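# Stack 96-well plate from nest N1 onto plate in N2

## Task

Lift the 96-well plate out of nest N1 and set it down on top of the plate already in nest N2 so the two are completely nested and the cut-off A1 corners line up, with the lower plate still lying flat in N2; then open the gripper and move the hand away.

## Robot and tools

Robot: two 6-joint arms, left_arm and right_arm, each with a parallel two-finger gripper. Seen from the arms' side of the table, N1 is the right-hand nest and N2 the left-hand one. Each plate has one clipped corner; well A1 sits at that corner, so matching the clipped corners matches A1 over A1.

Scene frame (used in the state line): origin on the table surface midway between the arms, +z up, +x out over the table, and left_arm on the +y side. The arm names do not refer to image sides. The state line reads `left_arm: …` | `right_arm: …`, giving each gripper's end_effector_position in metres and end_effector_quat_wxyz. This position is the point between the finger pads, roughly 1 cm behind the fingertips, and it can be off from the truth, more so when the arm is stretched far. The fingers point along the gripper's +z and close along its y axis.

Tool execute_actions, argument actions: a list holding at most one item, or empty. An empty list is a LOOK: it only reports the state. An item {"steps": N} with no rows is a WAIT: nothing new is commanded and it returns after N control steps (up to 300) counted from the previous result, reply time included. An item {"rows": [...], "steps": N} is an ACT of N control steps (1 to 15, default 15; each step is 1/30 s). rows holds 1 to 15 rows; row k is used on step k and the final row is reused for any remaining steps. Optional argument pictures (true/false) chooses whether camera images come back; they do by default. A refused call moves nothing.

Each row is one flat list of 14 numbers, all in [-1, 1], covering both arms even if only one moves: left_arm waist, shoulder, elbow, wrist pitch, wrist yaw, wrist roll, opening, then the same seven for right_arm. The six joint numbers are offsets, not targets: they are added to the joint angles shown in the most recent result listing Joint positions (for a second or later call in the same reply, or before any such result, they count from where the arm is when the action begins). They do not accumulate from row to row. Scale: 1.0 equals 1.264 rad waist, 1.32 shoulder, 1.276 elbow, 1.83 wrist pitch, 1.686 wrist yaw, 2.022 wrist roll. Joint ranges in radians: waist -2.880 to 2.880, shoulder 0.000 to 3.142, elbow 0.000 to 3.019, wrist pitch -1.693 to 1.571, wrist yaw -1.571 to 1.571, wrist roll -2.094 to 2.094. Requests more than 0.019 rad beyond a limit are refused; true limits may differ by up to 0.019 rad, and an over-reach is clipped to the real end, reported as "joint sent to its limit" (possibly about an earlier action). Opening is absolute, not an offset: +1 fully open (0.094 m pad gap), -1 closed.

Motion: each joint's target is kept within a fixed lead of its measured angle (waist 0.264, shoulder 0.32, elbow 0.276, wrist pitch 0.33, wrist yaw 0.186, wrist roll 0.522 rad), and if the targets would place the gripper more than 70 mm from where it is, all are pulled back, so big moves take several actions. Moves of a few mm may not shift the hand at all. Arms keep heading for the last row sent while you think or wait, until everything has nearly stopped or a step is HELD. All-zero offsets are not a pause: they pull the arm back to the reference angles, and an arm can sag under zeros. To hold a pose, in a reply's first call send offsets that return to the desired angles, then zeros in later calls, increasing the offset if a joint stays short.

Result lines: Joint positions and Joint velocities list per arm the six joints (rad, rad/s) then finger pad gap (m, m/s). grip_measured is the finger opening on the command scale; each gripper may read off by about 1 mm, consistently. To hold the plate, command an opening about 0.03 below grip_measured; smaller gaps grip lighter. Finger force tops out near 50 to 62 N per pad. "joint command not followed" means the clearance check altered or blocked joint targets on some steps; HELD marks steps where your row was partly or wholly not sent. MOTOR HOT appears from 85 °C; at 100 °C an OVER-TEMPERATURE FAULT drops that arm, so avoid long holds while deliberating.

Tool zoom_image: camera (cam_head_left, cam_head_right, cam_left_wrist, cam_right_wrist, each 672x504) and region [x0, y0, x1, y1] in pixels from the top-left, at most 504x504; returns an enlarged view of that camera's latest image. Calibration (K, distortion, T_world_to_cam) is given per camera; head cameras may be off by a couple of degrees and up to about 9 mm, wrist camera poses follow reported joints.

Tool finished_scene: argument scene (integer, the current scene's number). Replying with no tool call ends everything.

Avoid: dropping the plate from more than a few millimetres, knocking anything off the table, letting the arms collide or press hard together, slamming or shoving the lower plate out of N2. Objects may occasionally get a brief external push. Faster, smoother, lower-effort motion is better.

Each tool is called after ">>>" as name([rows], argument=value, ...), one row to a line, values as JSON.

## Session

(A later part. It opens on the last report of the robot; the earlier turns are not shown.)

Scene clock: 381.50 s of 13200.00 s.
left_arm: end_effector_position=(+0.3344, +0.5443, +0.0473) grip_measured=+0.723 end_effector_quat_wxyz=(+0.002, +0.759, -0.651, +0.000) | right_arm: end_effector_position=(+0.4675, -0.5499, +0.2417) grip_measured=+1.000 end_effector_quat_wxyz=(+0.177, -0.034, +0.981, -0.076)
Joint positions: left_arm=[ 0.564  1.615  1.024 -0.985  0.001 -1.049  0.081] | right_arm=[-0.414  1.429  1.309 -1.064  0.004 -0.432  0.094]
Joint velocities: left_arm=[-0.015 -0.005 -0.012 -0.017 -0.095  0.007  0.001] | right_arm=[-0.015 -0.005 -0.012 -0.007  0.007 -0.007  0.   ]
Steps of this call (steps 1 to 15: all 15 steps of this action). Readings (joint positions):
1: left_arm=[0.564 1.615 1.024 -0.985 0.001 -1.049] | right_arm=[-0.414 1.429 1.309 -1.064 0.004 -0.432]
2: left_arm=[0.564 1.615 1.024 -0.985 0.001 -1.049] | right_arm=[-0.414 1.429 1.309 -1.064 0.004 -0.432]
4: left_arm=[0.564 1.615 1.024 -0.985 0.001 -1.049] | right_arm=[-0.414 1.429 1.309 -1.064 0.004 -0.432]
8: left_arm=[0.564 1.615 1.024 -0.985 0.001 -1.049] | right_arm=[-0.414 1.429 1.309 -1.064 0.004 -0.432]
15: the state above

Lift method: waist −.002, roll −.005.

>>> execute_actions([
  {"rows":[[0,-0.018,0,0,0,0,0.71,0,0,0,0,0,0,1],[0,-0.018,0,0,0,0,0.71,0,0,0,0,0,0,1],[0,-0.018,0,0,0,0,0.71,0,0,0,0,0,0,1],[0,-0.018,0,0,0,0,0.71,0,0,0,0,0,0,1],[0,-0.018,0,0,0,0,0.71,0,0,0,0,0,0,1],[-0.007,-0.018,0,0,0,-0.01,0.71,0,0,0,0,0,0,1]]},
], pictures=false)

>>> execute_actions([
  {"steps":10},
], pictures=false)

>>> execute_actions([
  {"rows":[[0,0.024,0,0,0,0,0.71,0,0,0,0,0,0,1]]},
])

>>> zoom_image(camera="cam_left_wrist", region=[90,0,250,120])

>>> zoom_image(camera="cam_left_wrist", region=[422,0,582,120])

>>> zoom_image(camera="cam_left_wrist", region=[170,300,510,440])

Scene clock: 391.40 s of 13200.00 s.
left_arm: end_effector_position=(+0.3347, +0.5440, +0.0490) grip_measured=+0.723 end_effector_quat_wxyz=(+0.000, +0.760, -0.650, +0.001) | right_arm: end_effector_position=(+0.4675, -0.5499, +0.2417) grip_measured=+1.000 end_effector_quat_wxyz=(+0.177, -0.034, +0.981, -0.076)
Joint positions: left_arm=[ 0.563  1.61   1.023 -0.985  0.001 -1.053  0.081] | right_arm=[-0.414  1.429  1.309 -1.064  0.004 -0.432  0.094]
Joint velocities: left_arm=[ 0.005 -0.005  0.007 -0.002  0.007  0.022 -0.001] | right_arm=[-0.015  0.005 -0.007 -0.027 -0.081  0.037  0.   ]
Steps of this call (steps 1 to 15: the robot went on to your last target; steps 16 to 90: nothing new was sent; then 6.40 s passed at rest; steps 91 to 105: all 15 steps of this action). Readings (joint positions):
91: left_arm=[0.564 1.613 1.024 -0.985 0.001 -1.049] | right_arm=[-0.414 1.429 1.309 -1.064 0.004 -0.432]
92: left_arm=[0.564 1.611 1.023 -0.985 0.001 -1.049] | right_arm=[-0.414 1.429 1.309 -1.064 0.004 -0.432]
94: left_arm=[0.564 1.610 1.023 -0.985 0.001 -1.049] | right_arm=[-0.414 1.429 1.309 -1.064 0.004 -0.432]
98: left_arm=[0.563 1.610 1.023 -0.985 0.001 -1.051] | right_arm=[-0.414 1.429 1.309 -1.064 0.004 -0.432]
105: the state above

Scene clock: 391.73 s of 13200.00 s.
left_arm: end_effector_position=(+0.3347, +0.5440, +0.0490) grip_measured=+0.723 end_effector_quat_wxyz=(+0.000, +0.760, -0.650, +0.001) | right_arm: end_effector_position=(+0.4675, -0.5499, +0.2417) grip_measured=+1.000 end_effector_quat_wxyz=(+0.177, -0.034, +0.981, -0.076)
Joint positions: left_arm=[ 0.563  1.61   1.023 -0.985  0.001 -1.053  0.081] | right_arm=[-0.414  1.429  1.309 -1.064  0.004 -0.432  0.094]
Joint velocities: left_arm=[-0.024  0.015 -0.007  0.007 -0.037  0.037  0.   ] | right_arm=[-0.034 -0.015  0.002 -0.027  0.022  0.007  0.   ]
Steps of this call (steps 1 to 10: the robot went on to your last target). Readings (joint positions):
1: left_arm=[0.563 1.610 1.023 -0.985 0.001 -1.053] | right_arm=[-0.414 1.429 1.309 -1.064 0.004 -0.432]
2: left_arm=[0.563 1.610 1.023 -0.985 0.001 -1.053] | right_arm=[-0.414 1.429 1.309 -1.064 0.004 -0.432]
4: left_arm=[0.563 1.610 1.023 -0.985 0.001 -1.053] | right_arm=[-0.414 1.429 1.309 -1.064 0.004 -0.432]
8: left_arm=[0.563 1.610 1.023 -0.985 0.001 -1.053] | right_arm=[-0.414 1.429 1.309 -1.064 0.004 -0.432]
10: the state above

Scene clock: 392.23 s of 13200.00 s.
left_arm: end_effector_position=(+0.3344, +0.5438, +0.0472) grip_measured=+0.723 end_effector_quat_wxyz=(+0.003, +0.760, -0.650, +0.000) | right_arm: end_effector_position=(+0.4675, -0.5499, +0.2417) grip_measured=+1.000 end_effector_quat_wxyz=(+0.177, -0.034, +0.981, -0.076)
Joint positions: left_arm=[ 0.563  1.614  1.023 -0.985  0.001 -1.053  0.081] | right_arm=[-0.414  1.429  1.309 -1.064  0.004 -0.432  0.094]
Joint velocities: left_arm=[ 0.005 -0.015 -0.017 -0.017  0.007  0.022 -0.001] | right_arm=[-0.005 -0.024  0.007 -0.002 -0.11  -0.007  0.   ]
Steps of this call (steps 1 to 15: all 15 steps of this action). Readings (joint positions):
1: left_arm=[0.563 1.611 1.023 -0.985 0.001 -1.053] | right_arm=[-0.414 1.429 1.309 -1.064 0.004 -0.432]
2: left_arm=[0.563 1.613 1.023 -0.985 0.001 -1.053] | right_arm=[-0.414 1.429 1.309 -1.064 0.004 -0.432]
4: left_arm=[0.563 1.614 1.023 -0.985 0.001 -1.053] | right_arm=[-0.414 1.429 1.309 -1.064 0.004 -0.432]
8: left_arm=[0.563 1.614 1.023 -0.985 0.001 -1.053] | right_arm=[-0.414 1.429 1.309 -1.064 0.004 -0.432]
15: the state above
camera_calibration (this result's frames):
cam_left_wrist: T_world_to_cam=[[0.988029, 0.153809, -0.0118596, -0.413187], [0.131405, -0.798847, 0.587006, 0.366789], [0.0808127, -0.581537, -0.809496, 0.450185], [0, 0, 0, 1]] pos_world=[0.323663, 0.61836, 0.144215]
cam_right_wrist: T_world_to_cam=[[0.0544455, -0.985688, 0.159546, -0.602947], [-0.964473, -0.0105466, 0.263971, 0.384482], [-0.25851, -0.16825, -0.951244, 0.380808], [0, 0, 0, 1]] pos_world=[0.502093, -0.526192, 0.356947]

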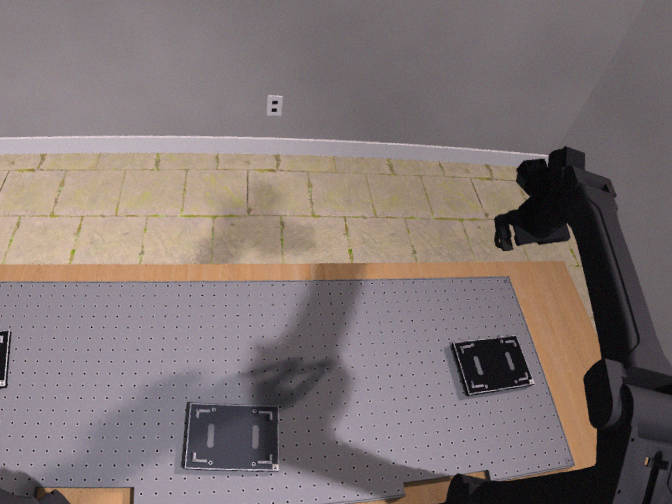

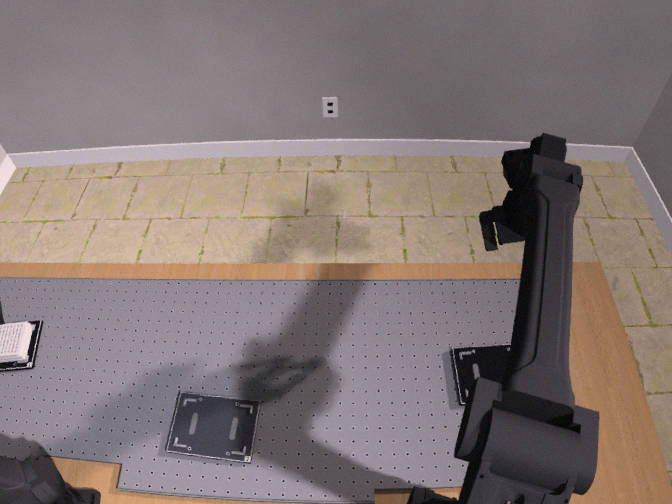

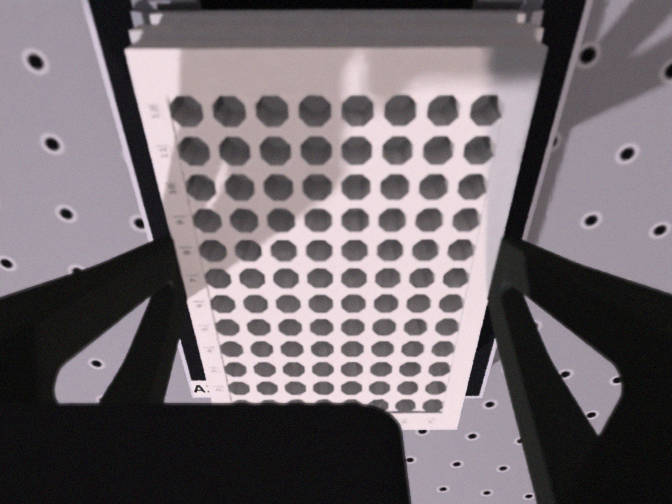

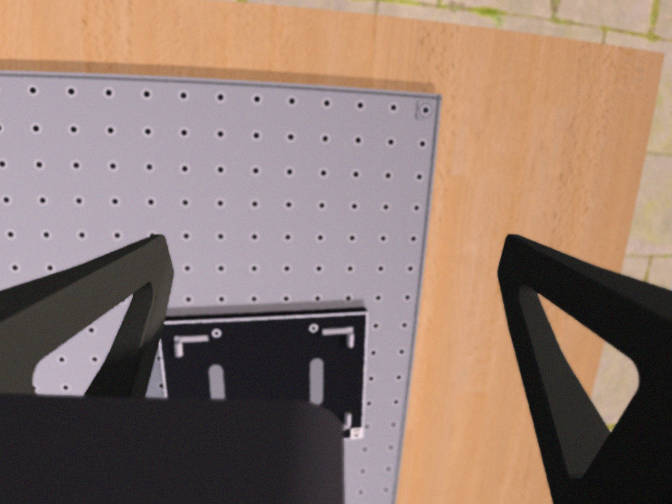

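Region (90, 0, 250, 120) of cam_left_wrist's 672x504 image, scaled by 3.150, with more detail than that image has; it fills the top 378 rows of this view, and the rest is white.

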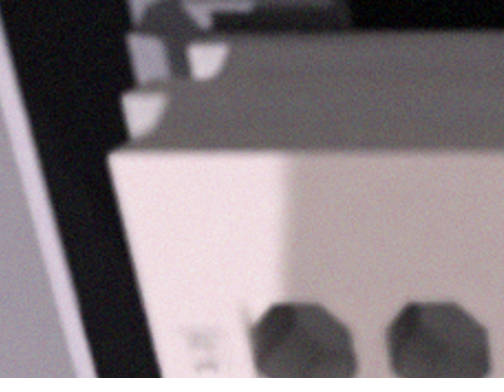

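Region (422, 0, 582, 120) of cam_left_wrist's 672x504 image, scaled by 3.150, with more detail than that image has; it fills the top 378 rows of this view, and the rest is white.

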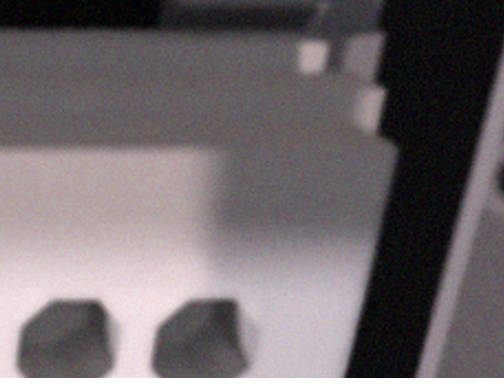

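Region (170, 300, 510, 440) of cam_left_wrist's 672x504 image, scaled by 1.482, with more detail than that image has; it fills the top 208 rows of this view, and the rest is white.

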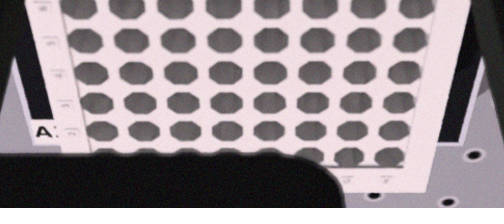

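>>> zoom_image(camera="cam_head_right", region=[0,310,60,380])

Region (0, 310, 60, 380) of cam_head_right's 672x504 image, scaled by 7.200, with more detail than that image has; it fills the left 432 columns of this view, and the rest is white.

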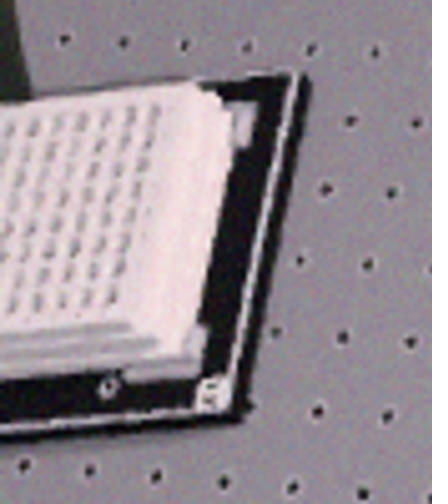

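>>> execute_actions([
  {"rows":[[0,-0.018,0,0,0,0,0.71,0,0,0,0,0,0,1],[0,-0.018,0,0,0,0,0.71,0,0,0,0,0,0,1],[0,-0.018,0,0,0,0,0.71,0,0,0,0,0,0,1],[0,-0.018,0,0,0,0,0.71,0,0,0,0,0,0,1],[0,-0.018,0,0,0,0,0.71,0,0,0,0,0,0,1],[0.007,-0.018,0,0.0095,0,0,0.71,0,0,0,0,0,0,1]]},
], pictures=false)

>>> execute_actions([
  {"steps":10},
], pictures=false)

>>> execute_actions([
  {"rows":[[0,0.024,0,0,0,0,0.71,0,0,0,0,0,0,1]]},
])

>>> zoom_image(camera="cam_left_wrist", region=[90,0,250,120])

>>> zoom_image(camera="cam_left_wrist", region=[422,0,582,120])

Scene clock: 415.33 s of 13200.00 s.
left_arm: end_effector_position=(+0.3349, +0.5446, +0.0490) grip_measured=+0.723 end_effector_quat_wxyz=(-0.001, +0.761, -0.649, +0.001) | right_arm: end_effector_position=(+0.4675, -0.5499, +0.2417) grip_measured=+1.000 end_effector_quat_wxyz=(+0.177, -0.034, +0.981, -0.076)
Joint positions: left_arm=[ 0.564  1.609  1.023 -0.982  0.001 -1.053  0.081] | right_arm=[-0.414  1.429  1.309 -1.064  0.004 -0.432  0.094]
Joint velocities: left_arm=[-0.005 -0.024  0.002 -0.002 -0.066 -0.022 -0.   ] | right_arm=[-0.015 -0.024  0.002 -0.007 -0.022 -0.022  0.   ]
Steps of this call (steps 1 to 15: the robot went on to your last target; steps 16 to 90: nothing new was sent; then 19.60 s passed at rest; steps 91 to 105: all 15 steps of this action). Readings (joint positions):
91: left_arm=[0.563 1.612 1.023 -0.985 0.001 -1.053] | right_arm=[-0.414 1.429 1.309 -1.064 0.004 -0.432]
92: left_arm=[0.563 1.611 1.023 -0.985 0.001 -1.053] | right_arm=[-0.414 1.429 1.309 -1.064 0.004 -0.432]
94: left_arm=[0.563 1.610 1.023 -0.985 0.001 -1.053] | right_arm=[-0.414 1.429 1.309 -1.064 0.004 -0.432]
98: left_arm=[0.563 1.609 1.023 -0.983 0.001 -1.053] | right_arm=[-0.414 1.429 1.309 -1.064 0.004 -0.432]
105: the state above

Scene clock: 415.67 s of 13200.00 s.
left_arm: end_effector_position=(+0.3349, +0.5446, +0.0490) grip_measured=+0.723 end_effector_quat_wxyz=(-0.001, +0.761, -0.649, +0.001) | right_arm: end_effector_position=(+0.4675, -0.5499, +0.2417) grip_measured=+1.000 end_effector_quat_wxyz=(+0.177, -0.034, +0.981, -0.076)
Joint positions: left_arm=[ 0.564  1.609  1.023 -0.982  0.001 -1.053  0.081] | right_arm=[-0.414  1.429  1.309 -1.064  0.004 -0.432  0.094]
Joint velocities: left_arm=[-0.015 -0.005 -0.017  0.002  0.037 -0.081 -0.   ] | right_arm=[-0.005 -0.005  0.012 -0.002 -0.051 -0.007  0.   ]
Steps of this call (steps 1 to 10: the robot went on to your last target). Readings (joint positions):
1: left_arm=[0.564 1.609 1.023 -0.982 0.001 -1.053] | right_arm=[-0.414 1.429 1.309 -1.064 0.004 -0.432]
2: left_arm=[0.564 1.609 1.023 -0.982 0.001 -1.053] | right_arm=[-0.414 1.429 1.309 -1.064 0.004 -0.432]
4: left_arm=[0.564 1.609 1.023 -0.982 0.001 -1.053] | right_arm=[-0.414 1.429 1.309 -1.064 0.004 -0.432]
8: left_arm=[0.564 1.609 1.023 -0.982 0.001 -1.053] | right_arm=[-0.414 1.429 1.309 -1.064 0.004 -0.432]
10: the state above

Scene clock: 416.17 s of 13200.00 s.
left_arm: end_effector_position=(+0.3346, +0.5444, +0.0472) grip_measured=+0.723 end_effector_quat_wxyz=(+0.001, +0.761, -0.649, +0.000) | right_arm: end_effector_position=(+0.4675, -0.5499, +0.2417) grip_measured=+1.000 end_effector_quat_wxyz=(+0.177, -0.034, +0.981, -0.076)
Joint positions: left_arm=[ 0.564  1.614  1.023 -0.982  0.001 -1.053  0.081] | right_arm=[-0.414  1.429  1.309 -1.064  0.004 -0.432  0.094]
Joint velocities: left_arm=[-0.005  0.005  0.002 -0.002  0.037  0.007 -0.   ] | right_arm=[-0.015 -0.005 -0.017 -0.012 -0.022 -0.037  0.   ]
Steps of this call (steps 1 to 15: all 15 steps of this action). Readings (joint positions):
1: left_arm=[0.564 1.610 1.023 -0.982 0.001 -1.053] | right_arm=[-0.414 1.429 1.309 -1.064 0.004 -0.432]
2: left_arm=[0.564 1.612 1.023 -0.982 0.001 -1.053] | right_arm=[-0.414 1.429 1.309 -1.064 0.004 -0.432]
4: left_arm=[0.564 1.614 1.023 -0.982 0.001 -1.053] | right_arm=[-0.414 1.429 1.309 -1.064 0.004 -0.432]
8: left_arm=[0.564 1.614 1.023 -0.982 0.001 -1.053] | right_arm=[-0.414 1.429 1.309 -1.064 0.004 -0.432]
15: the state above
camera_calibration (this result's frames):
cam_left_wrist: T_world_to_cam=[[0.987934, 0.154581, -0.00954264, -0.41397], [0.130792, -0.799726, 0.585945, 0.367937], [0.0829442, -0.580123, -0.810294, 0.44908], [0, 0, 0, 1]] pos_world=[0.323604, 0.618762, 0.144346]
cam_right_wrist: T_world_to_cam=[[0.0544455, -0.985688, 0.159546, -0.602947], [-0.964473, -0.0105466, 0.263971, 0.384482], [-0.25851, -0.16825, -0.951244, 0.380808], [0, 0, 0, 1]] pos_world=[0.502093, -0.526192, 0.356947]

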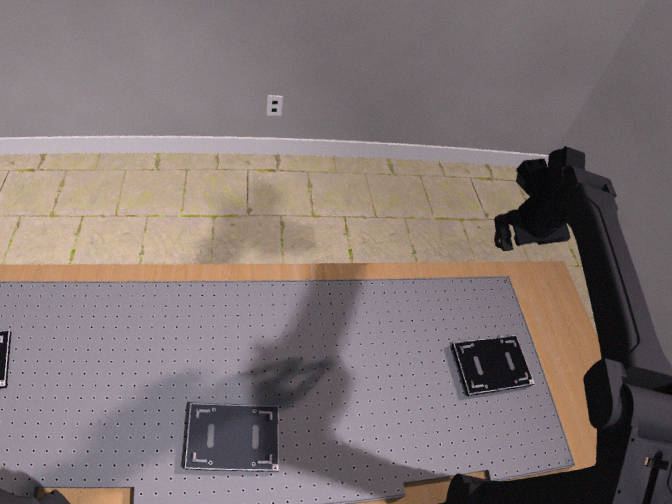

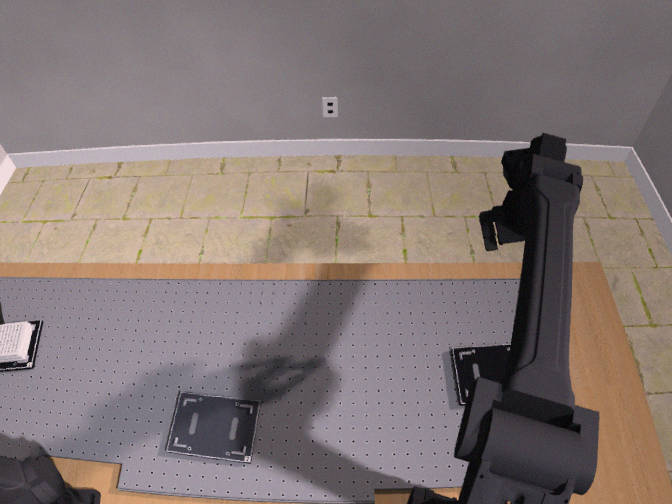

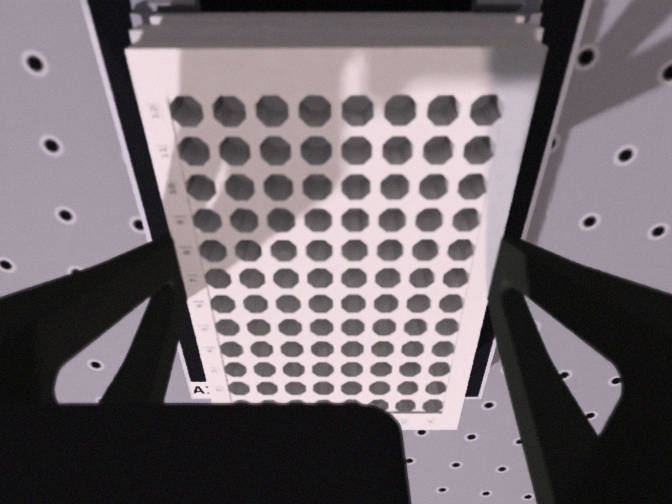

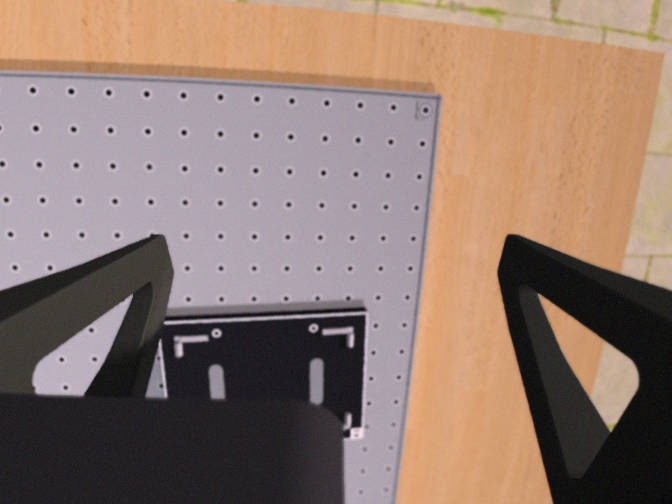

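Region (90, 0, 250, 120) of cam_left_wrist's 672x504 image, scaled by 3.150, with more detail than that image has; it fills the top 378 rows of this view, and the rest is white.

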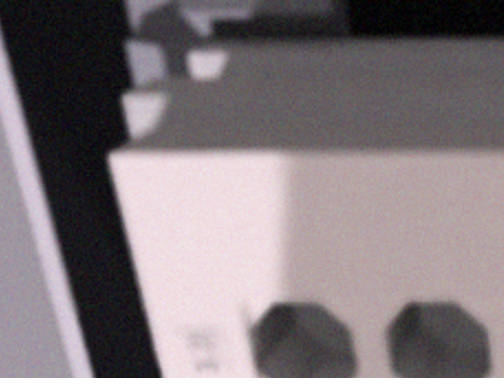

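Region (422, 0, 582, 120) of cam_left_wrist's 672x504 image, scaled by 3.150, with more detail than that image has; it fills the top 378 rows of this view, and the rest is white.

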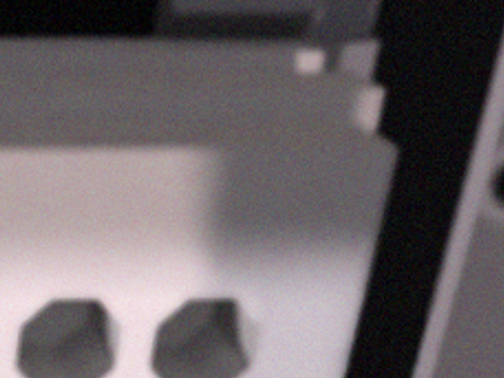

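>>> execute_actions([
  {"rows":[[0,-0.018,0,0,0,0,0.71,0,0,0,0,0,0,1],[0,-0.018,0,0,0,0,0.71,0,0,0,0,0,0,1],[0,-0.018,0,0,0,0,0.71,0,0,0,0,0,0,1],[0,-0.018,0,0,0,0,0.71,0,0,0,0,0,0,1],[0,-0.018,0,0,0,0,0.71,0,0,0,0,0,0,1],[0.0075,-0.018,0,0.0095,0,0,0.71,0,0,0,0,0,0,1]]},
], pictures=false)

>>> execute_actions([
  {"rows":[[0,0.024,0,0,0,0,0.71,0,0,0,0,0,0,1]],"steps":10},
], pictures=false)

>>> execute_actions([
  {"rows":[[0,-0.018,0,0,0,0,0.71,0,0,0,0,0,0,1],[0,-0.018,0,0,0,0,0.71,0,0,0,0,0,0,1],[0,-0.018,0,0,0,0,0.71,0,0,0,0,0,0,1],[0,-0.018,0,0,0,0,0.71,0,0,0,0,0,0,1],[0,-0.018,0,0,0,0,0.71,0,0,0,0,0,0,1],[0.0075,-0.018,0,0.009,0,0,0.71,0,0,0,0,0,0,1]]},
], pictures=false)

>>> execute_actions([
  {"rows":[[0,0.024,0,0,0,0,0.71,0,0,0,0,0,0,1]],"steps":10},
], pictures=false)

>>> execute_actions([
  {"rows":[[0,-0.018,0,0,0,0,0.71,0,0,0,0,0,0,1],[0,-0.018,0,0,0,0,0.71,0,0,0,0,0,0,1],[0,-0.018,0,0,0,0,0.71,0,0,0,0,0,0,1],[0,-0.018,0,0,0,0,0.71,0,0,0,0,0,0,1],[0,-0.018,0,0,0,0,0.71,0,0,0,0,0,0,1],[0.0075,-0.018,0,0.009,0,0,0.71,0,0,0,0,0,0,1]]},
], pictures=false)

>>> execute_actions([
  {"rows":[[0,0.024,0,0,0,0,0.71,0,0,0,0,0,0,1]],"steps":10},
])

Scene clock: 435.20 s of 13200.00 s.
left_arm: end_effector_position=(+0.3346, +0.5453, +0.0488) grip_measured=+0.723 end_effector_quat_wxyz=(-0.002, +0.761, -0.649, +0.001) | right_arm: end_effector_position=(+0.4675, -0.5499, +0.2417) grip_measured=+1.000 end_effector_quat_wxyz=(+0.177, -0.034, +0.981, -0.076)
Joint positions: left_arm=[ 0.565  1.609  1.022 -0.98   0.001 -1.053  0.081] | right_arm=[-0.414  1.429  1.309 -1.064  0.004 -0.432  0.094]
Joint velocities: left_arm=[-0.005 -0.005 -0.002  0.002 -0.066 -0.007 -0.001] | right_arm=[-0.015 -0.024 -0.007  0.012 -0.051  0.037  0.   ]
Steps of this call (steps 1 to 15: the robot went on to your last target; steps 16 to 90: nothing new was sent; then 15.53 s passed at rest; steps 91 to 105: all 15 steps of this action). Readings (joint positions):
91: left_arm=[0.564 1.612 1.023 -0.982 0.001 -1.053] | right_arm=[-0.414 1.429 1.309 -1.064 0.004 -0.432]
92: left_arm=[0.564 1.611 1.022 -0.982 0.001 -1.053] | right_arm=[-0.414 1.429 1.309 -1.064 0.004 -0.432]
94: left_arm=[0.564 1.610 1.022 -0.982 0.001 -1.053] | right_arm=[-0.414 1.429 1.309 -1.064 0.004 -0.432]
98: left_arm=[0.564 1.609 1.022 -0.980 0.001 -1.053] | right_arm=[-0.414 1.429 1.309 -1.064 0.004 -0.432]
105: the state above

Scene clock: 435.53 s of 13200.00 s.
left_arm: end_effector_position=(+0.3344, +0.5450, +0.0471) grip_measured=+0.723 end_effector_quat_wxyz=(+0.000, +0.761, -0.649, +0.001) | right_arm: end_effector_position=(+0.4675, -0.5499, +0.2417) grip_measured=+1.000 end_effector_quat_wxyz=(+0.177, -0.034, +0.981, -0.076)
Joint positions: left_arm=[ 0.565  1.613  1.022 -0.98   0.001 -1.053  0.081] | right_arm=[-0.414  1.429  1.309 -1.064  0.004 -0.432  0.094]
Joint velocities: left_arm=[ 0.005  0.005  0.007 -0.007 -0.037  0.007 -0.001] | right_arm=[-0.005  0.015  0.002 -0.017  0.037 -0.037  0.   ]
Steps of this call (steps 1 to 10: all 10 steps of this action). Readings (joint positions):
1: left_arm=[0.565 1.610 1.022 -0.980 0.001 -1.053] | right_arm=[-0.414 1.429 1.309 -1.064 0.004 -0.432]
2: left_arm=[0.565 1.612 1.022 -0.980 0.001 -1.053] | right_arm=[-0.414 1.429 1.309 -1.064 0.004 -0.432]
4: left_arm=[0.565 1.613 1.022 -0.980 0.001 -1.053] | right_arm=[-0.414 1.429 1.309 -1.064 0.004 -0.432]
8: left_arm=[0.565 1.613 1.022 -0.980 0.001 -1.053] | right_arm=[-0.414 1.429 1.309 -1.064 0.004 -0.432]
10: the state above

Scene clock: 436.03 s of 13200.00 s.
left_arm: end_effector_position=(+0.3346, +0.5458, +0.0491) grip_measured=+0.723 end_effector_quat_wxyz=(-0.003, +0.761, -0.648, +0.001) | right_arm: end_effector_position=(+0.4675, -0.5499, +0.2417) grip_measured=+1.000 end_effector_quat_wxyz=(+0.177, -0.034, +0.981, -0.076)
Joint positions: left_arm=[ 0.566  1.608  1.021 -0.978  0.001 -1.053  0.081] | right_arm=[-0.414  1.429  1.309 -1.064  0.004 -0.432  0.094]
Joint velocities: left_arm=[-0.005 -0.005 -0.022 -0.012 -0.022 -0.007  0.001] | right_arm=[-0.005 -0.005 -0.017  0.017 -0.037 -0.007  0.   ]
Steps of this call (steps 1 to 15: all 15 steps of this action). Readings (joint positions):
1: left_arm=[0.565 1.611 1.022 -0.980 0.001 -1.053] | right_arm=[-0.414 1.429 1.309 -1.064 0.004 -0.432]
2: left_arm=[0.565 1.610 1.022 -0.980 0.001 -1.053] | right_arm=[-0.414 1.429 1.309 -1.064 0.004 -0.432]
4: left_arm=[0.565 1.609 1.021 -0.980 0.001 -1.053] | right_arm=[-0.414 1.429 1.309 -1.064 0.004 -0.432]
8: left_arm=[0.566 1.608 1.021 -0.978 0.001 -1.053] | right_arm=[-0.414 1.429 1.309 -1.064 0.004 -0.432]
15: the state above

Scene clock: 436.37 s of 13200.00 s.
left_arm: end_effector_position=(+0.3342, +0.5455, +0.0471) grip_measured=+0.723 end_effector_quat_wxyz=(-0.000, +0.761, -0.648, +0.001) | right_arm: end_effector_position=(+0.4675, -0.5499, +0.2417) grip_measured=+1.000 end_effector_quat_wxyz=(+0.177, -0.034, +0.981, -0.076)
Joint positions: left_arm=[ 0.566  1.613  1.021 -0.978  0.001 -1.053  0.081] | right_arm=[-0.414  1.429  1.309 -1.064  0.004 -0.432  0.094]
Joint velocities: left_arm=[-0.005 -0.015 -0.017 -0.007  0.051  0.037 -0.   ] | right_arm=[ 0.005 -0.005  0.012 -0.002  0.081  0.022  0.   ]
Steps of this call (steps 1 to 10: all 10 steps of this action). Readings (joint positions):
1: left_arm=[0.566 1.609 1.021 -0.978 0.001 -1.053] | right_arm=[-0.414 1.429 1.309 -1.064 0.004 -0.432]
2: left_arm=[0.566 1.611 1.021 -0.978 0.001 -1.053] | right_arm=[-0.414 1.429 1.309 -1.064 0.004 -0.432]
4: left_arm=[0.566 1.613 1.021 -0.978 0.001 -1.053] | right_arm=[-0.414 1.429 1.309 -1.064 0.004 -0.432]
8: left_arm=[0.566 1.613 1.021 -0.978 0.001 -1.053] | right_arm=[-0.414 1.429 1.309 -1.064 0.004 -0.432]
10: the state above

Scene clock: 436.87 s of 13200.00 s.
left_arm: end_effector_position=(+0.3344, +0.5459, +0.0492) grip_measured=+0.723 end_effector_quat_wxyz=(-0.003, +0.762, -0.648, +0.001) | right_arm: end_effector_position=(+0.4675, -0.5499, +0.2417) grip_measured=+1.000 end_effector_quat_wxyz=(+0.177, -0.034, +0.981, -0.076)
Joint positions: left_arm=[ 0.567  1.608  1.021 -0.978  0.001 -1.053  0.081] | right_arm=[-0.414  1.429  1.309 -1.064  0.004 -0.432  0.094]
Joint velocities: left_arm=[-0.005 -0.005  0.002 -0.017 -0.007  0.022  0.001] | right_arm=[ 0.005  0.005  0.002 -0.007 -0.037 -0.022  0.   ]
Steps of this call (steps 1 to 15: all 15 steps of this action). Readings (joint positions):
1: left_arm=[0.566 1.611 1.021 -0.978 0.001 -1.053] | right_arm=[-0.414 1.429 1.309 -1.064 0.004 -0.432]
2: left_arm=[0.566 1.610 1.021 -0.978 0.001 -1.053] | right_arm=[-0.414 1.429 1.309 -1.064 0.004 -0.432]
4: left_arm=[0.566 1.608 1.021 -0.978 0.001 -1.053] | right_arm=[-0.414 1.429 1.309 -1.064 0.004 -0.432]
8: left_arm=[0.567 1.608 1.021 -0.978 0.001 -1.053] | right_arm=[-0.414 1.429 1.309 -1.064 0.004 -0.432]
15: the state above

Scene clock: 437.20 s of 13200.00 s.
left_arm: end_effector_position=(+0.3341, +0.5457, +0.0472) grip_measured=+0.723 end_effector_quat_wxyz=(-0.001, +0.762, -0.648, +0.001) | right_arm: end_effector_position=(+0.4675, -0.5499, +0.2417) grip_measured=+1.000 end_effector_quat_wxyz=(+0.177, -0.034, +0.981, -0.076)
Joint positions: left_arm=[ 0.567  1.613  1.021 -0.978  0.001 -1.053  0.081] | right_arm=[-0.414  1.429  1.309 -1.064  0.004 -0.432  0.094]
Joint velocities: left_arm=[-0.015 -0.015 -0.002  0.007  0.037  0.037 -0.   ] | right_arm=[-0.005 -0.015  0.002 -0.002 -0.037 -0.051  0.   ]
Steps of this call (steps 1 to 10: all 10 steps of this action). Readings (joint positions):
1: left_arm=[0.567 1.609 1.021 -0.978 0.001 -1.053] | right_arm=[-0.414 1.429 1.309 -1.064 0.004 -0.432]
2: left_arm=[0.567 1.611 1.021 -0.978 0.001 -1.053] | right_arm=[-0.414 1.429 1.309 -1.064 0.004 -0.432]
4: left_arm=[0.567 1.613 1.021 -0.978 0.001 -1.053] | right_arm=[-0.414 1.429 1.309 -1.064 0.004 -0.432]
8: left_arm=[0.567 1.613 1.021 -0.978 0.001 -1.053] | right_arm=[-0.414 1.429 1.309 -1.064 0.004 -0.432]
10: the state above
camera_calibration (this result's frames):
cam_left_wrist: T_world_to_cam=[[0.987481, 0.157614, -0.00623254, -0.415359], [0.131494, -0.800724, 0.584423, 0.369415], [0.0871225, -0.577926, -0.811425, 0.447296], [0, 0, 0, 1]] pos_world=[0.322614, 0.61977, 0.144464]
cam_right_wrist: T_world_to_cam=[[0.0544455, -0.985688, 0.159546, -0.602947], [-0.964473, -0.0105466, 0.263971, 0.384482], [-0.25851, -0.16825, -0.951244, 0.380808], [0, 0, 0, 1]] pos_world=[0.502093, -0.526192, 0.356947]

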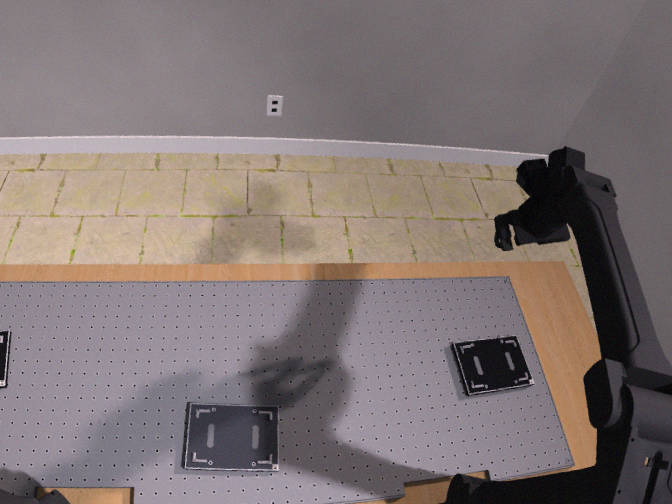

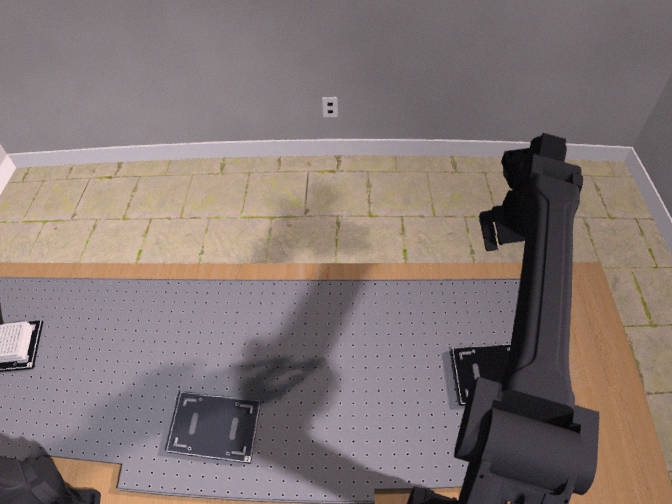

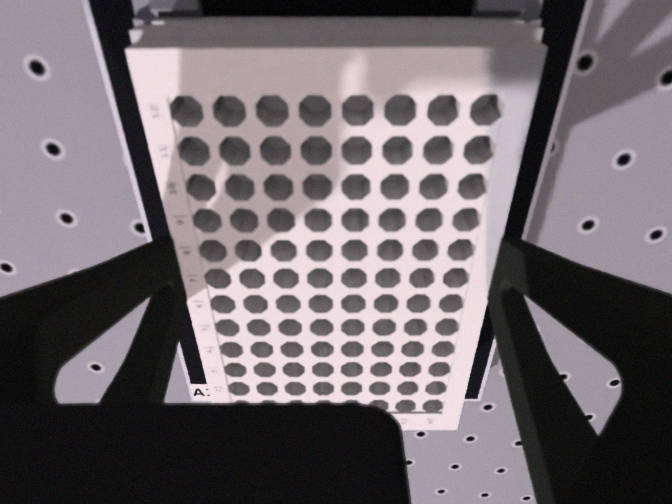

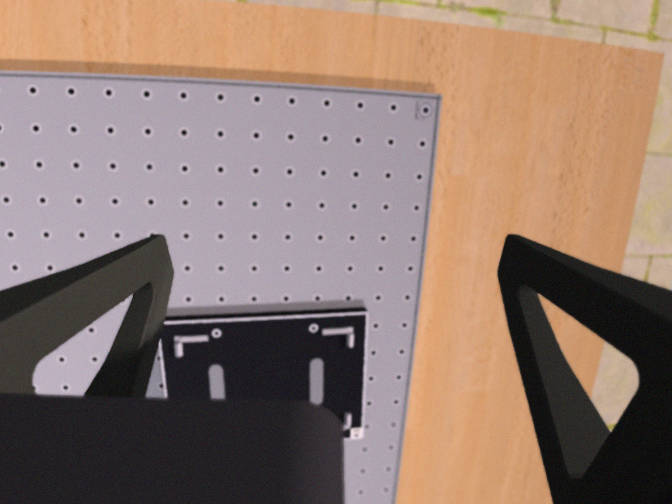

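>>> execute_actions([
  {"rows":[[0,-0.018,0.005,0,0,0,0.71,0,0,0,0,0,0,1],[0,-0.018,0.005,0,0,0,0.71,0,0,0,0,0,0,1],[0,-0.018,0.005,0,0,0,0.71,0,0,0,0,0,0,1],[0,-0.018,0.005,0,0,0,0.71,0,0,0,0,0,0,1],[0,-0.018,0.005,0,0,0,0.71,0,0,0,0,0,0,1],[0.0075,-0.018,0.005,0.0105,0,0,0.71,0,0,0,0,0,0,1]]},
], pictures=false)

>>> execute_actions([
  {"rows":[[0,0.024,0,0,0,0,0.71,0,0,0,0,0,0,1]],"steps":10},
], pictures=false)

>>> execute_actions([
  {"rows":[[0,-0.018,0.005,0,0,0,0.71,0,0,0,0,0,0,1],[0,-0.018,0.005,0,0,0,0.71,0,0,0,0,0,0,1],[0,-0.018,0.005,0,0,0,0.71,0,0,0,0,0,0,1],[0,-0.018,0.005,0,0,0,0.71,0,0,0,0,0,0,1],[0,-0.018,0.005,0,0,0,0.71,0,0,0,0,0,0,1],[0.008,-0.018,0.005,0.0098,0,0.008,0.71,0,0,0,0,0,0,1]]},
], pictures=false)

>>> execute_actions([
  {"rows":[[0,0.024,0,0,0,0,0.71,0,0,0,0,0,0,1]],"steps":10},
])

Scene clock: 451.93 s of 13200.00 s.
left_arm: end_effector_position=(+0.3345, +0.5462, +0.0492) grip_measured=+0.723 end_effector_quat_wxyz=(-0.003, +0.762, -0.648, +0.001) | right_arm: end_effector_position=(+0.4675, -0.5499, +0.2417) grip_measured=+1.000 end_effector_quat_wxyz=(+0.177, -0.034, +0.981, -0.076)
Joint positions: left_arm=[ 0.567  1.608  1.021 -0.977  0.001 -1.053  0.081] | right_arm=[-0.414  1.429  1.309 -1.064  0.004 -0.432  0.094]
Joint velocities: left_arm=[-0.015 -0.015 -0.012 -0.007  0.007  0.022 -0.   ] | right_arm=[ 0.005 -0.005 -0.002 -0.012 -0.051 -0.066  0.   ]
Steps of this call (steps 1 to 15: the robot went on to your last target; steps 16 to 90: nothing new was sent; then 11.23 s passed at rest; steps 91 to 105: all 15 steps of this action). Readings (joint positions):
91: left_arm=[0.567 1.611 1.021 -0.978 0.001 -1.053] | right_arm=[-0.414 1.429 1.309 -1.064 0.004 -0.432]
92: left_arm=[0.567 1.609 1.021 -0.978 0.001 -1.053] | right_arm=[-0.414 1.429 1.309 -1.064 0.004 -0.432]
94: left_arm=[0.567 1.608 1.021 -0.978 0.001 -1.053] | right_arm=[-0.414 1.429 1.309 -1.064 0.004 -0.432]
98: left_arm=[0.567 1.608 1.021 -0.977 0.001 -1.053] | right_arm=[-0.414 1.429 1.309 -1.064 0.004 -0.432]
105: the state above

Scene clock: 452.27 s of 13200.00 s.
left_arm: end_effector_position=(+0.3341, +0.5458, +0.0472) grip_measured=+0.723 end_effector_quat_wxyz=(-0.001, +0.762, -0.648, +0.001) | right_arm: end_effector_position=(+0.4675, -0.5499, +0.2417) grip_measured=+1.000 end_effector_quat_wxyz=(+0.177, -0.034, +0.981, -0.076)
Joint positions: left_arm=[ 0.567  1.613  1.021 -0.977  0.001 -1.053  0.081] | right_arm=[-0.414  1.429  1.309 -1.064  0.004 -0.432  0.094]
Joint velocities: left_arm=[-0.005  0.005 -0.007 -0.007 -0.007  0.066  0.001] | right_arm=[-0.005 -0.005 -0.017 -0.022  0.022  0.007  0.   ]
Steps of this call (steps 1 to 10: all 10 steps of this action). Readings (joint positions):
1: left_arm=[0.567 1.609 1.021 -0.977 0.001 -1.053] | right_arm=[-0.414 1.429 1.309 -1.064 0.004 -0.432]
2: left_arm=[0.567 1.611 1.021 -0.977 0.001 -1.053] | right_arm=[-0.414 1.429 1.309 -1.064 0.004 -0.432]
4: left_arm=[0.567 1.613 1.021 -0.977 0.001 -1.053] | right_arm=[-0.414 1.429 1.309 -1.064 0.004 -0.432]
8: left_arm=[0.567 1.613 1.021 -0.977 0.001 -1.053] | right_arm=[-0.414 1.429 1.309 -1.064 0.004 -0.432]
10: the state above

Scene clock: 452.77 s of 13200.00 s.
left_arm: end_effector_position=(+0.3344, +0.5461, +0.0492) grip_measured=+0.723 end_effector_quat_wxyz=(-0.003, +0.761, -0.649, +0.001) | right_arm: end_effector_position=(+0.4675, -0.5499, +0.2417) grip_measured=+1.000 end_effector_quat_wxyz=(+0.177, -0.034, +0.981, -0.076)
Joint positions: left_arm=[ 0.567  1.608  1.021 -0.977  0.001 -1.051  0.081] | right_arm=[-0.414  1.429  1.309 -1.064  0.004 -0.432  0.094]
Joint velocities: left_arm=[ 0.005 -0.024 -0.012 -0.012  0.007 -0.051  0.   ] | right_arm=[-0.015  0.005 -0.022 -0.007 -0.066  0.022  0.   ]
Steps of this call (steps 1 to 15: all 15 steps of this action). Readings (joint positions):
1: left_arm=[0.567 1.611 1.021 -0.977 0.001 -1.053] | right_arm=[-0.414 1.429 1.309 -1.064 0.004 -0.432]
2: left_arm=[0.567 1.609 1.021 -0.977 0.001 -1.053] | right_arm=[-0.414 1.429 1.309 -1.064 0.004 -0.432]
4: left_arm=[0.567 1.608 1.021 -0.977 0.001 -1.053] | right_arm=[-0.414 1.429 1.309 -1.064 0.004 -0.432]
8: left_arm=[0.567 1.608 1.021 -0.977 0.001 -1.052] | right_arm=[-0.414 1.429 1.309 -1.064 0.004 -0.432]
15: the state above

Scene clock: 453.10 s of 13200.00 s.
left_arm: end_effector_position=(+0.3341, +0.5458, +0.0472) grip_measured=+0.723 end_effector_quat_wxyz=(-0.001, +0.761, -0.649, +0.001) | right_arm: end_effector_position=(+0.4675, -0.5499, +0.2417) grip_measured=+1.000 end_effector_quat_wxyz=(+0.177, -0.034, +0.981, -0.076)
Joint positions: left_arm=[ 0.567  1.613  1.021 -0.977  0.001 -1.051  0.081] | right_arm=[-0.414  1.429  1.309 -1.064  0.004 -0.432  0.094]
Joint velocities: left_arm=[ 0.005 -0.005 -0.002 -0.012  0.037 -0.037  0.   ] | right_arm=[-0.005 -0.005  0.012  0.002  0.007 -0.066  0.   ]
Steps of this call (steps 1 to 10: all 10 steps of this action). Readings (joint positions):
1: left_arm=[0.567 1.609 1.021 -0.977 0.001 -1.051] | right_arm=[-0.414 1.429 1.309 -1.064 0.004 -0.432]
2: left_arm=[0.567 1.611 1.021 -0.977 0.001 -1.051] | right_arm=[-0.414 1.429 1.309 -1.064 0.004 -0.432]
4: left_arm=[0.567 1.613 1.021 -0.977 0.001 -1.051] | right_arm=[-0.414 1.429 1.309 -1.064 0.004 -0.432]
8: left_arm=[0.567 1.613 1.021 -0.977 0.001 -1.051] | right_arm=[-0.414 1.429 1.309 -1.064 0.004 -0.432]
10: the state above
camera_calibration (this result's frames):
cam_left_wrist: T_world_to_cam=[[0.987722, 0.156108, -0.00590135, -0.414635], [0.130098, -0.801066, 0.584267, 0.370227], [0.0864815, -0.577861, -0.81154, 0.447589], [0, 0, 0, 1]] pos_world=[0.32267, 0.619948, 0.144479]
cam_right_wrist: T_world_to_cam=[[0.0544455, -0.985688, 0.159546, -0.602947], [-0.964473, -0.0105466, 0.263971, 0.384482], [-0.25851, -0.16825, -0.951244, 0.380808], [0, 0, 0, 1]] pos_world=[0.502093, -0.526192, 0.356947]

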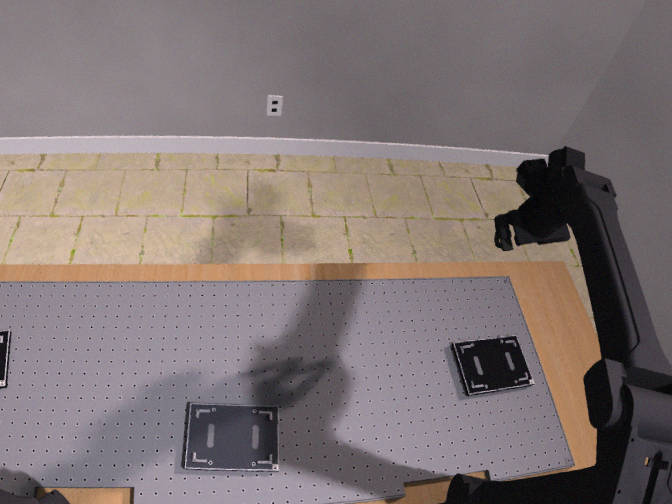

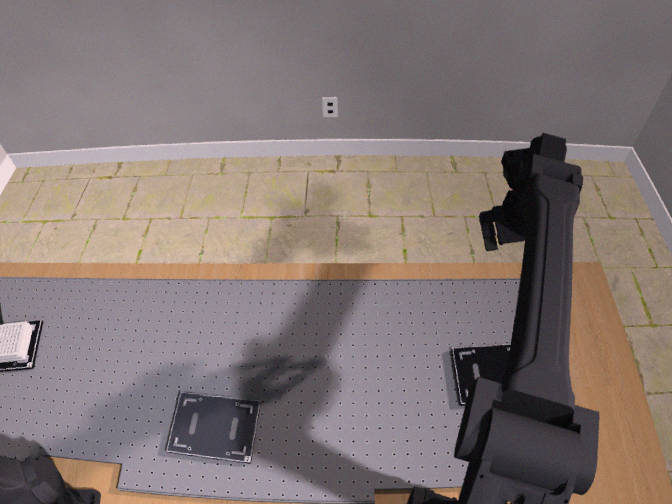

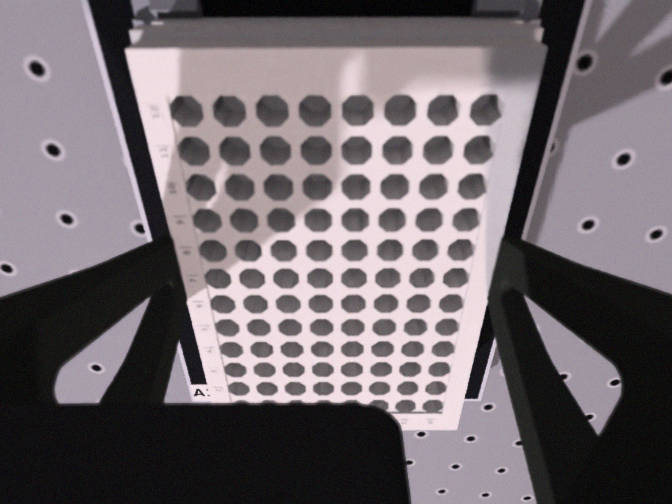

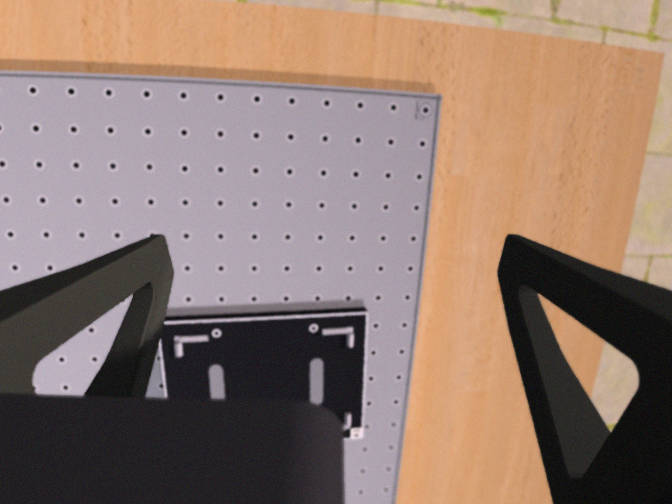

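>>> execute_actions([
  {"rows":[[0,-0.018,0.005,0,0,0,0.71,0,0,0,0,0,0,1],[0,-0.018,0.005,0,0,0,0.71,0,0,0,0,0,0,1],[0,-0.018,0.005,0,0,0,0.71,0,0,0,0,0,0,1],[0,-0.018,0.005,0,0,0,0.71,0,0,0,0,0,0,1],[0,-0.018,0.005,0,0,0,0.71,0,0,0,0,0,0,1],[0.0095,-0.018,0.005,0.012,0,0,0.71,0,0,0,0,0,0,1]]},
], pictures=false)

>>> execute_actions([
  {"rows":[[0,0.024,0,0,0,0,0.71,0,0,0,0,0,0,1]],"steps":10},
])

>>> zoom_image(camera="cam_left_wrist", region=[90,0,590,120])

Scene clock: 466.43 s of 13200.00 s.
left_arm: end_effector_position=(+0.3345, +0.5462, +0.0492) grip_measured=+0.723 end_effector_quat_wxyz=(-0.004, +0.761, -0.649, +0.001) | right_arm: end_effector_position=(+0.4675, -0.5499, +0.2417) grip_measured=+1.000 end_effector_quat_wxyz=(+0.177, -0.034, +0.981, -0.076)
Joint positions: left_arm=[ 0.567  1.608  1.021 -0.977  0.001 -1.051  0.081] | right_arm=[-0.414  1.429  1.309 -1.064  0.004 -0.432  0.094]
Joint velocities: left_arm=[-0.005 -0.005 -0.002 -0.002 -0.051 -0.051  0.   ] | right_arm=[-0.015 -0.015 -0.007 -0.002 -0.022 -0.007  0.   ]
Steps of this call (steps 1 to 15: the robot went on to your last target; steps 16 to 90: nothing new was sent; then 9.83 s passed at rest; steps 91 to 105: all 15 steps of this action). Readings (joint positions):
91: left_arm=[0.567 1.611 1.021 -0.977 0.001 -1.051] | right_arm=[-0.414 1.429 1.309 -1.064 0.004 -0.432]
92: left_arm=[0.567 1.609 1.021 -0.977 0.001 -1.051] | right_arm=[-0.414 1.429 1.309 -1.064 0.004 -0.432]
94: left_arm=[0.567 1.608 1.021 -0.977 0.001 -1.051] | right_arm=[-0.414 1.429 1.309 -1.064 0.004 -0.432]
98: left_arm=[0.567 1.608 1.021 -0.977 0.001 -1.051] | right_arm=[-0.414 1.429 1.309 -1.064 0.004 -0.432]
105: the state above

Scene clock: 466.77 s of 13200.00 s.
left_arm: end_effector_position=(+0.3342, +0.5458, +0.0472) grip_measured=+0.723 end_effector_quat_wxyz=(-0.001, +0.761, -0.649, +0.001) | right_arm: end_effector_position=(+0.4675, -0.5499, +0.2417) grip_measured=+1.000 end_effector_quat_wxyz=(+0.177, -0.034, +0.981, -0.076)
Joint positions: left_arm=[ 0.567  1.613  1.021 -0.977  0.002 -1.051  0.081] | right_arm=[-0.414  1.429  1.309 -1.064  0.004 -0.432  0.094]
Joint velocities: left_arm=[ 0.005 -0.015 -0.012 -0.012  0.007 -0.095  0.   ] | right_arm=[ 0.005 -0.005 -0.007 -0.007 -0.066  0.037  0.   ]
Steps of this call (steps 1 to 10: all 10 steps of this action). Readings (joint positions):
1: left_arm=[0.567 1.609 1.021 -0.977 0.001 -1.051] | right_arm=[-0.414 1.429 1.309 -1.064 0.004 -0.432]
2: left_arm=[0.567 1.611 1.021 -0.977 0.002 -1.051] | right_arm=[-0.414 1.429 1.309 -1.064 0.004 -0.432]
4: left_arm=[0.567 1.613 1.021 -0.977 0.002 -1.051] | right_arm=[-0.414 1.429 1.309 -1.064 0.004 -0.432]
8: left_arm=[0.567 1.613 1.021 -0.977 0.002 -1.051] | right_arm=[-0.414 1.429 1.309 -1.064 0.004 -0.432]
10: the state above
camera_calibration (this result's frames):
cam_left_wrist: T_world_to_cam=[[0.987725, 0.156107, -0.00538047, -0.414774], [0.129784, -0.801032, 0.584383, 0.370299], [0.0869163, -0.577908, -0.81146, 0.447461], [0, 0, 0, 1]] pos_world=[0.322732, 0.619962, 0.144469]
cam_right_wrist: T_world_to_cam=[[0.0544455, -0.985688, 0.159546, -0.602947], [-0.964473, -0.0105466, 0.263971, 0.384482], [-0.25851, -0.16825, -0.951244, 0.380808], [0, 0, 0, 1]] pos_world=[0.502093, -0.526192, 0.356947]

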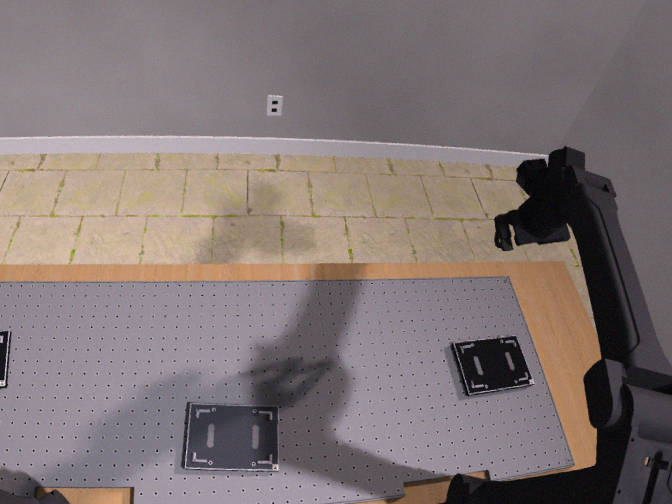

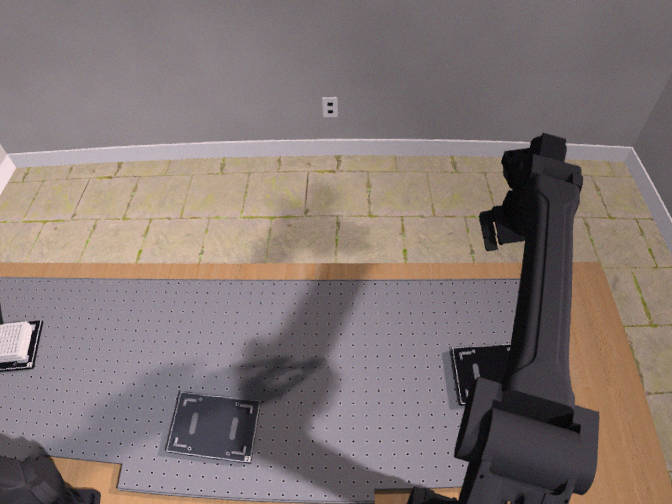

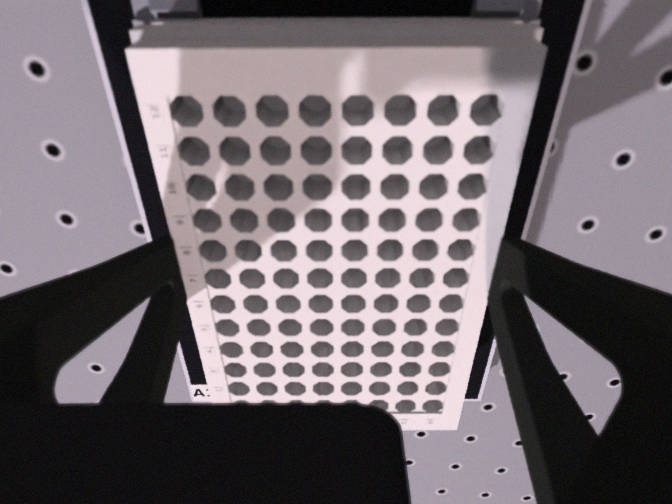

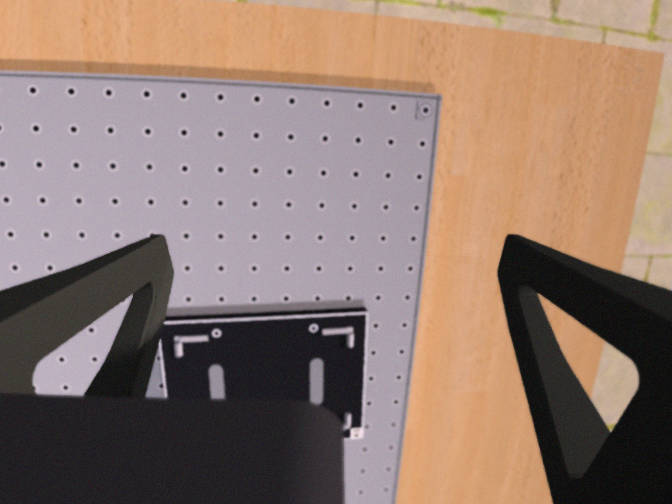

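Region (90, 0, 590, 120) of cam_left_wrist's 672x504 image, scaled by 1.008, with more detail than that image has; it fills the top 121 rows of this view, and the rest is white.

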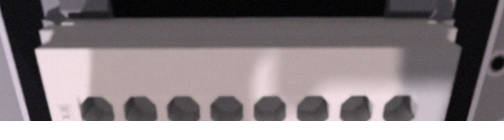

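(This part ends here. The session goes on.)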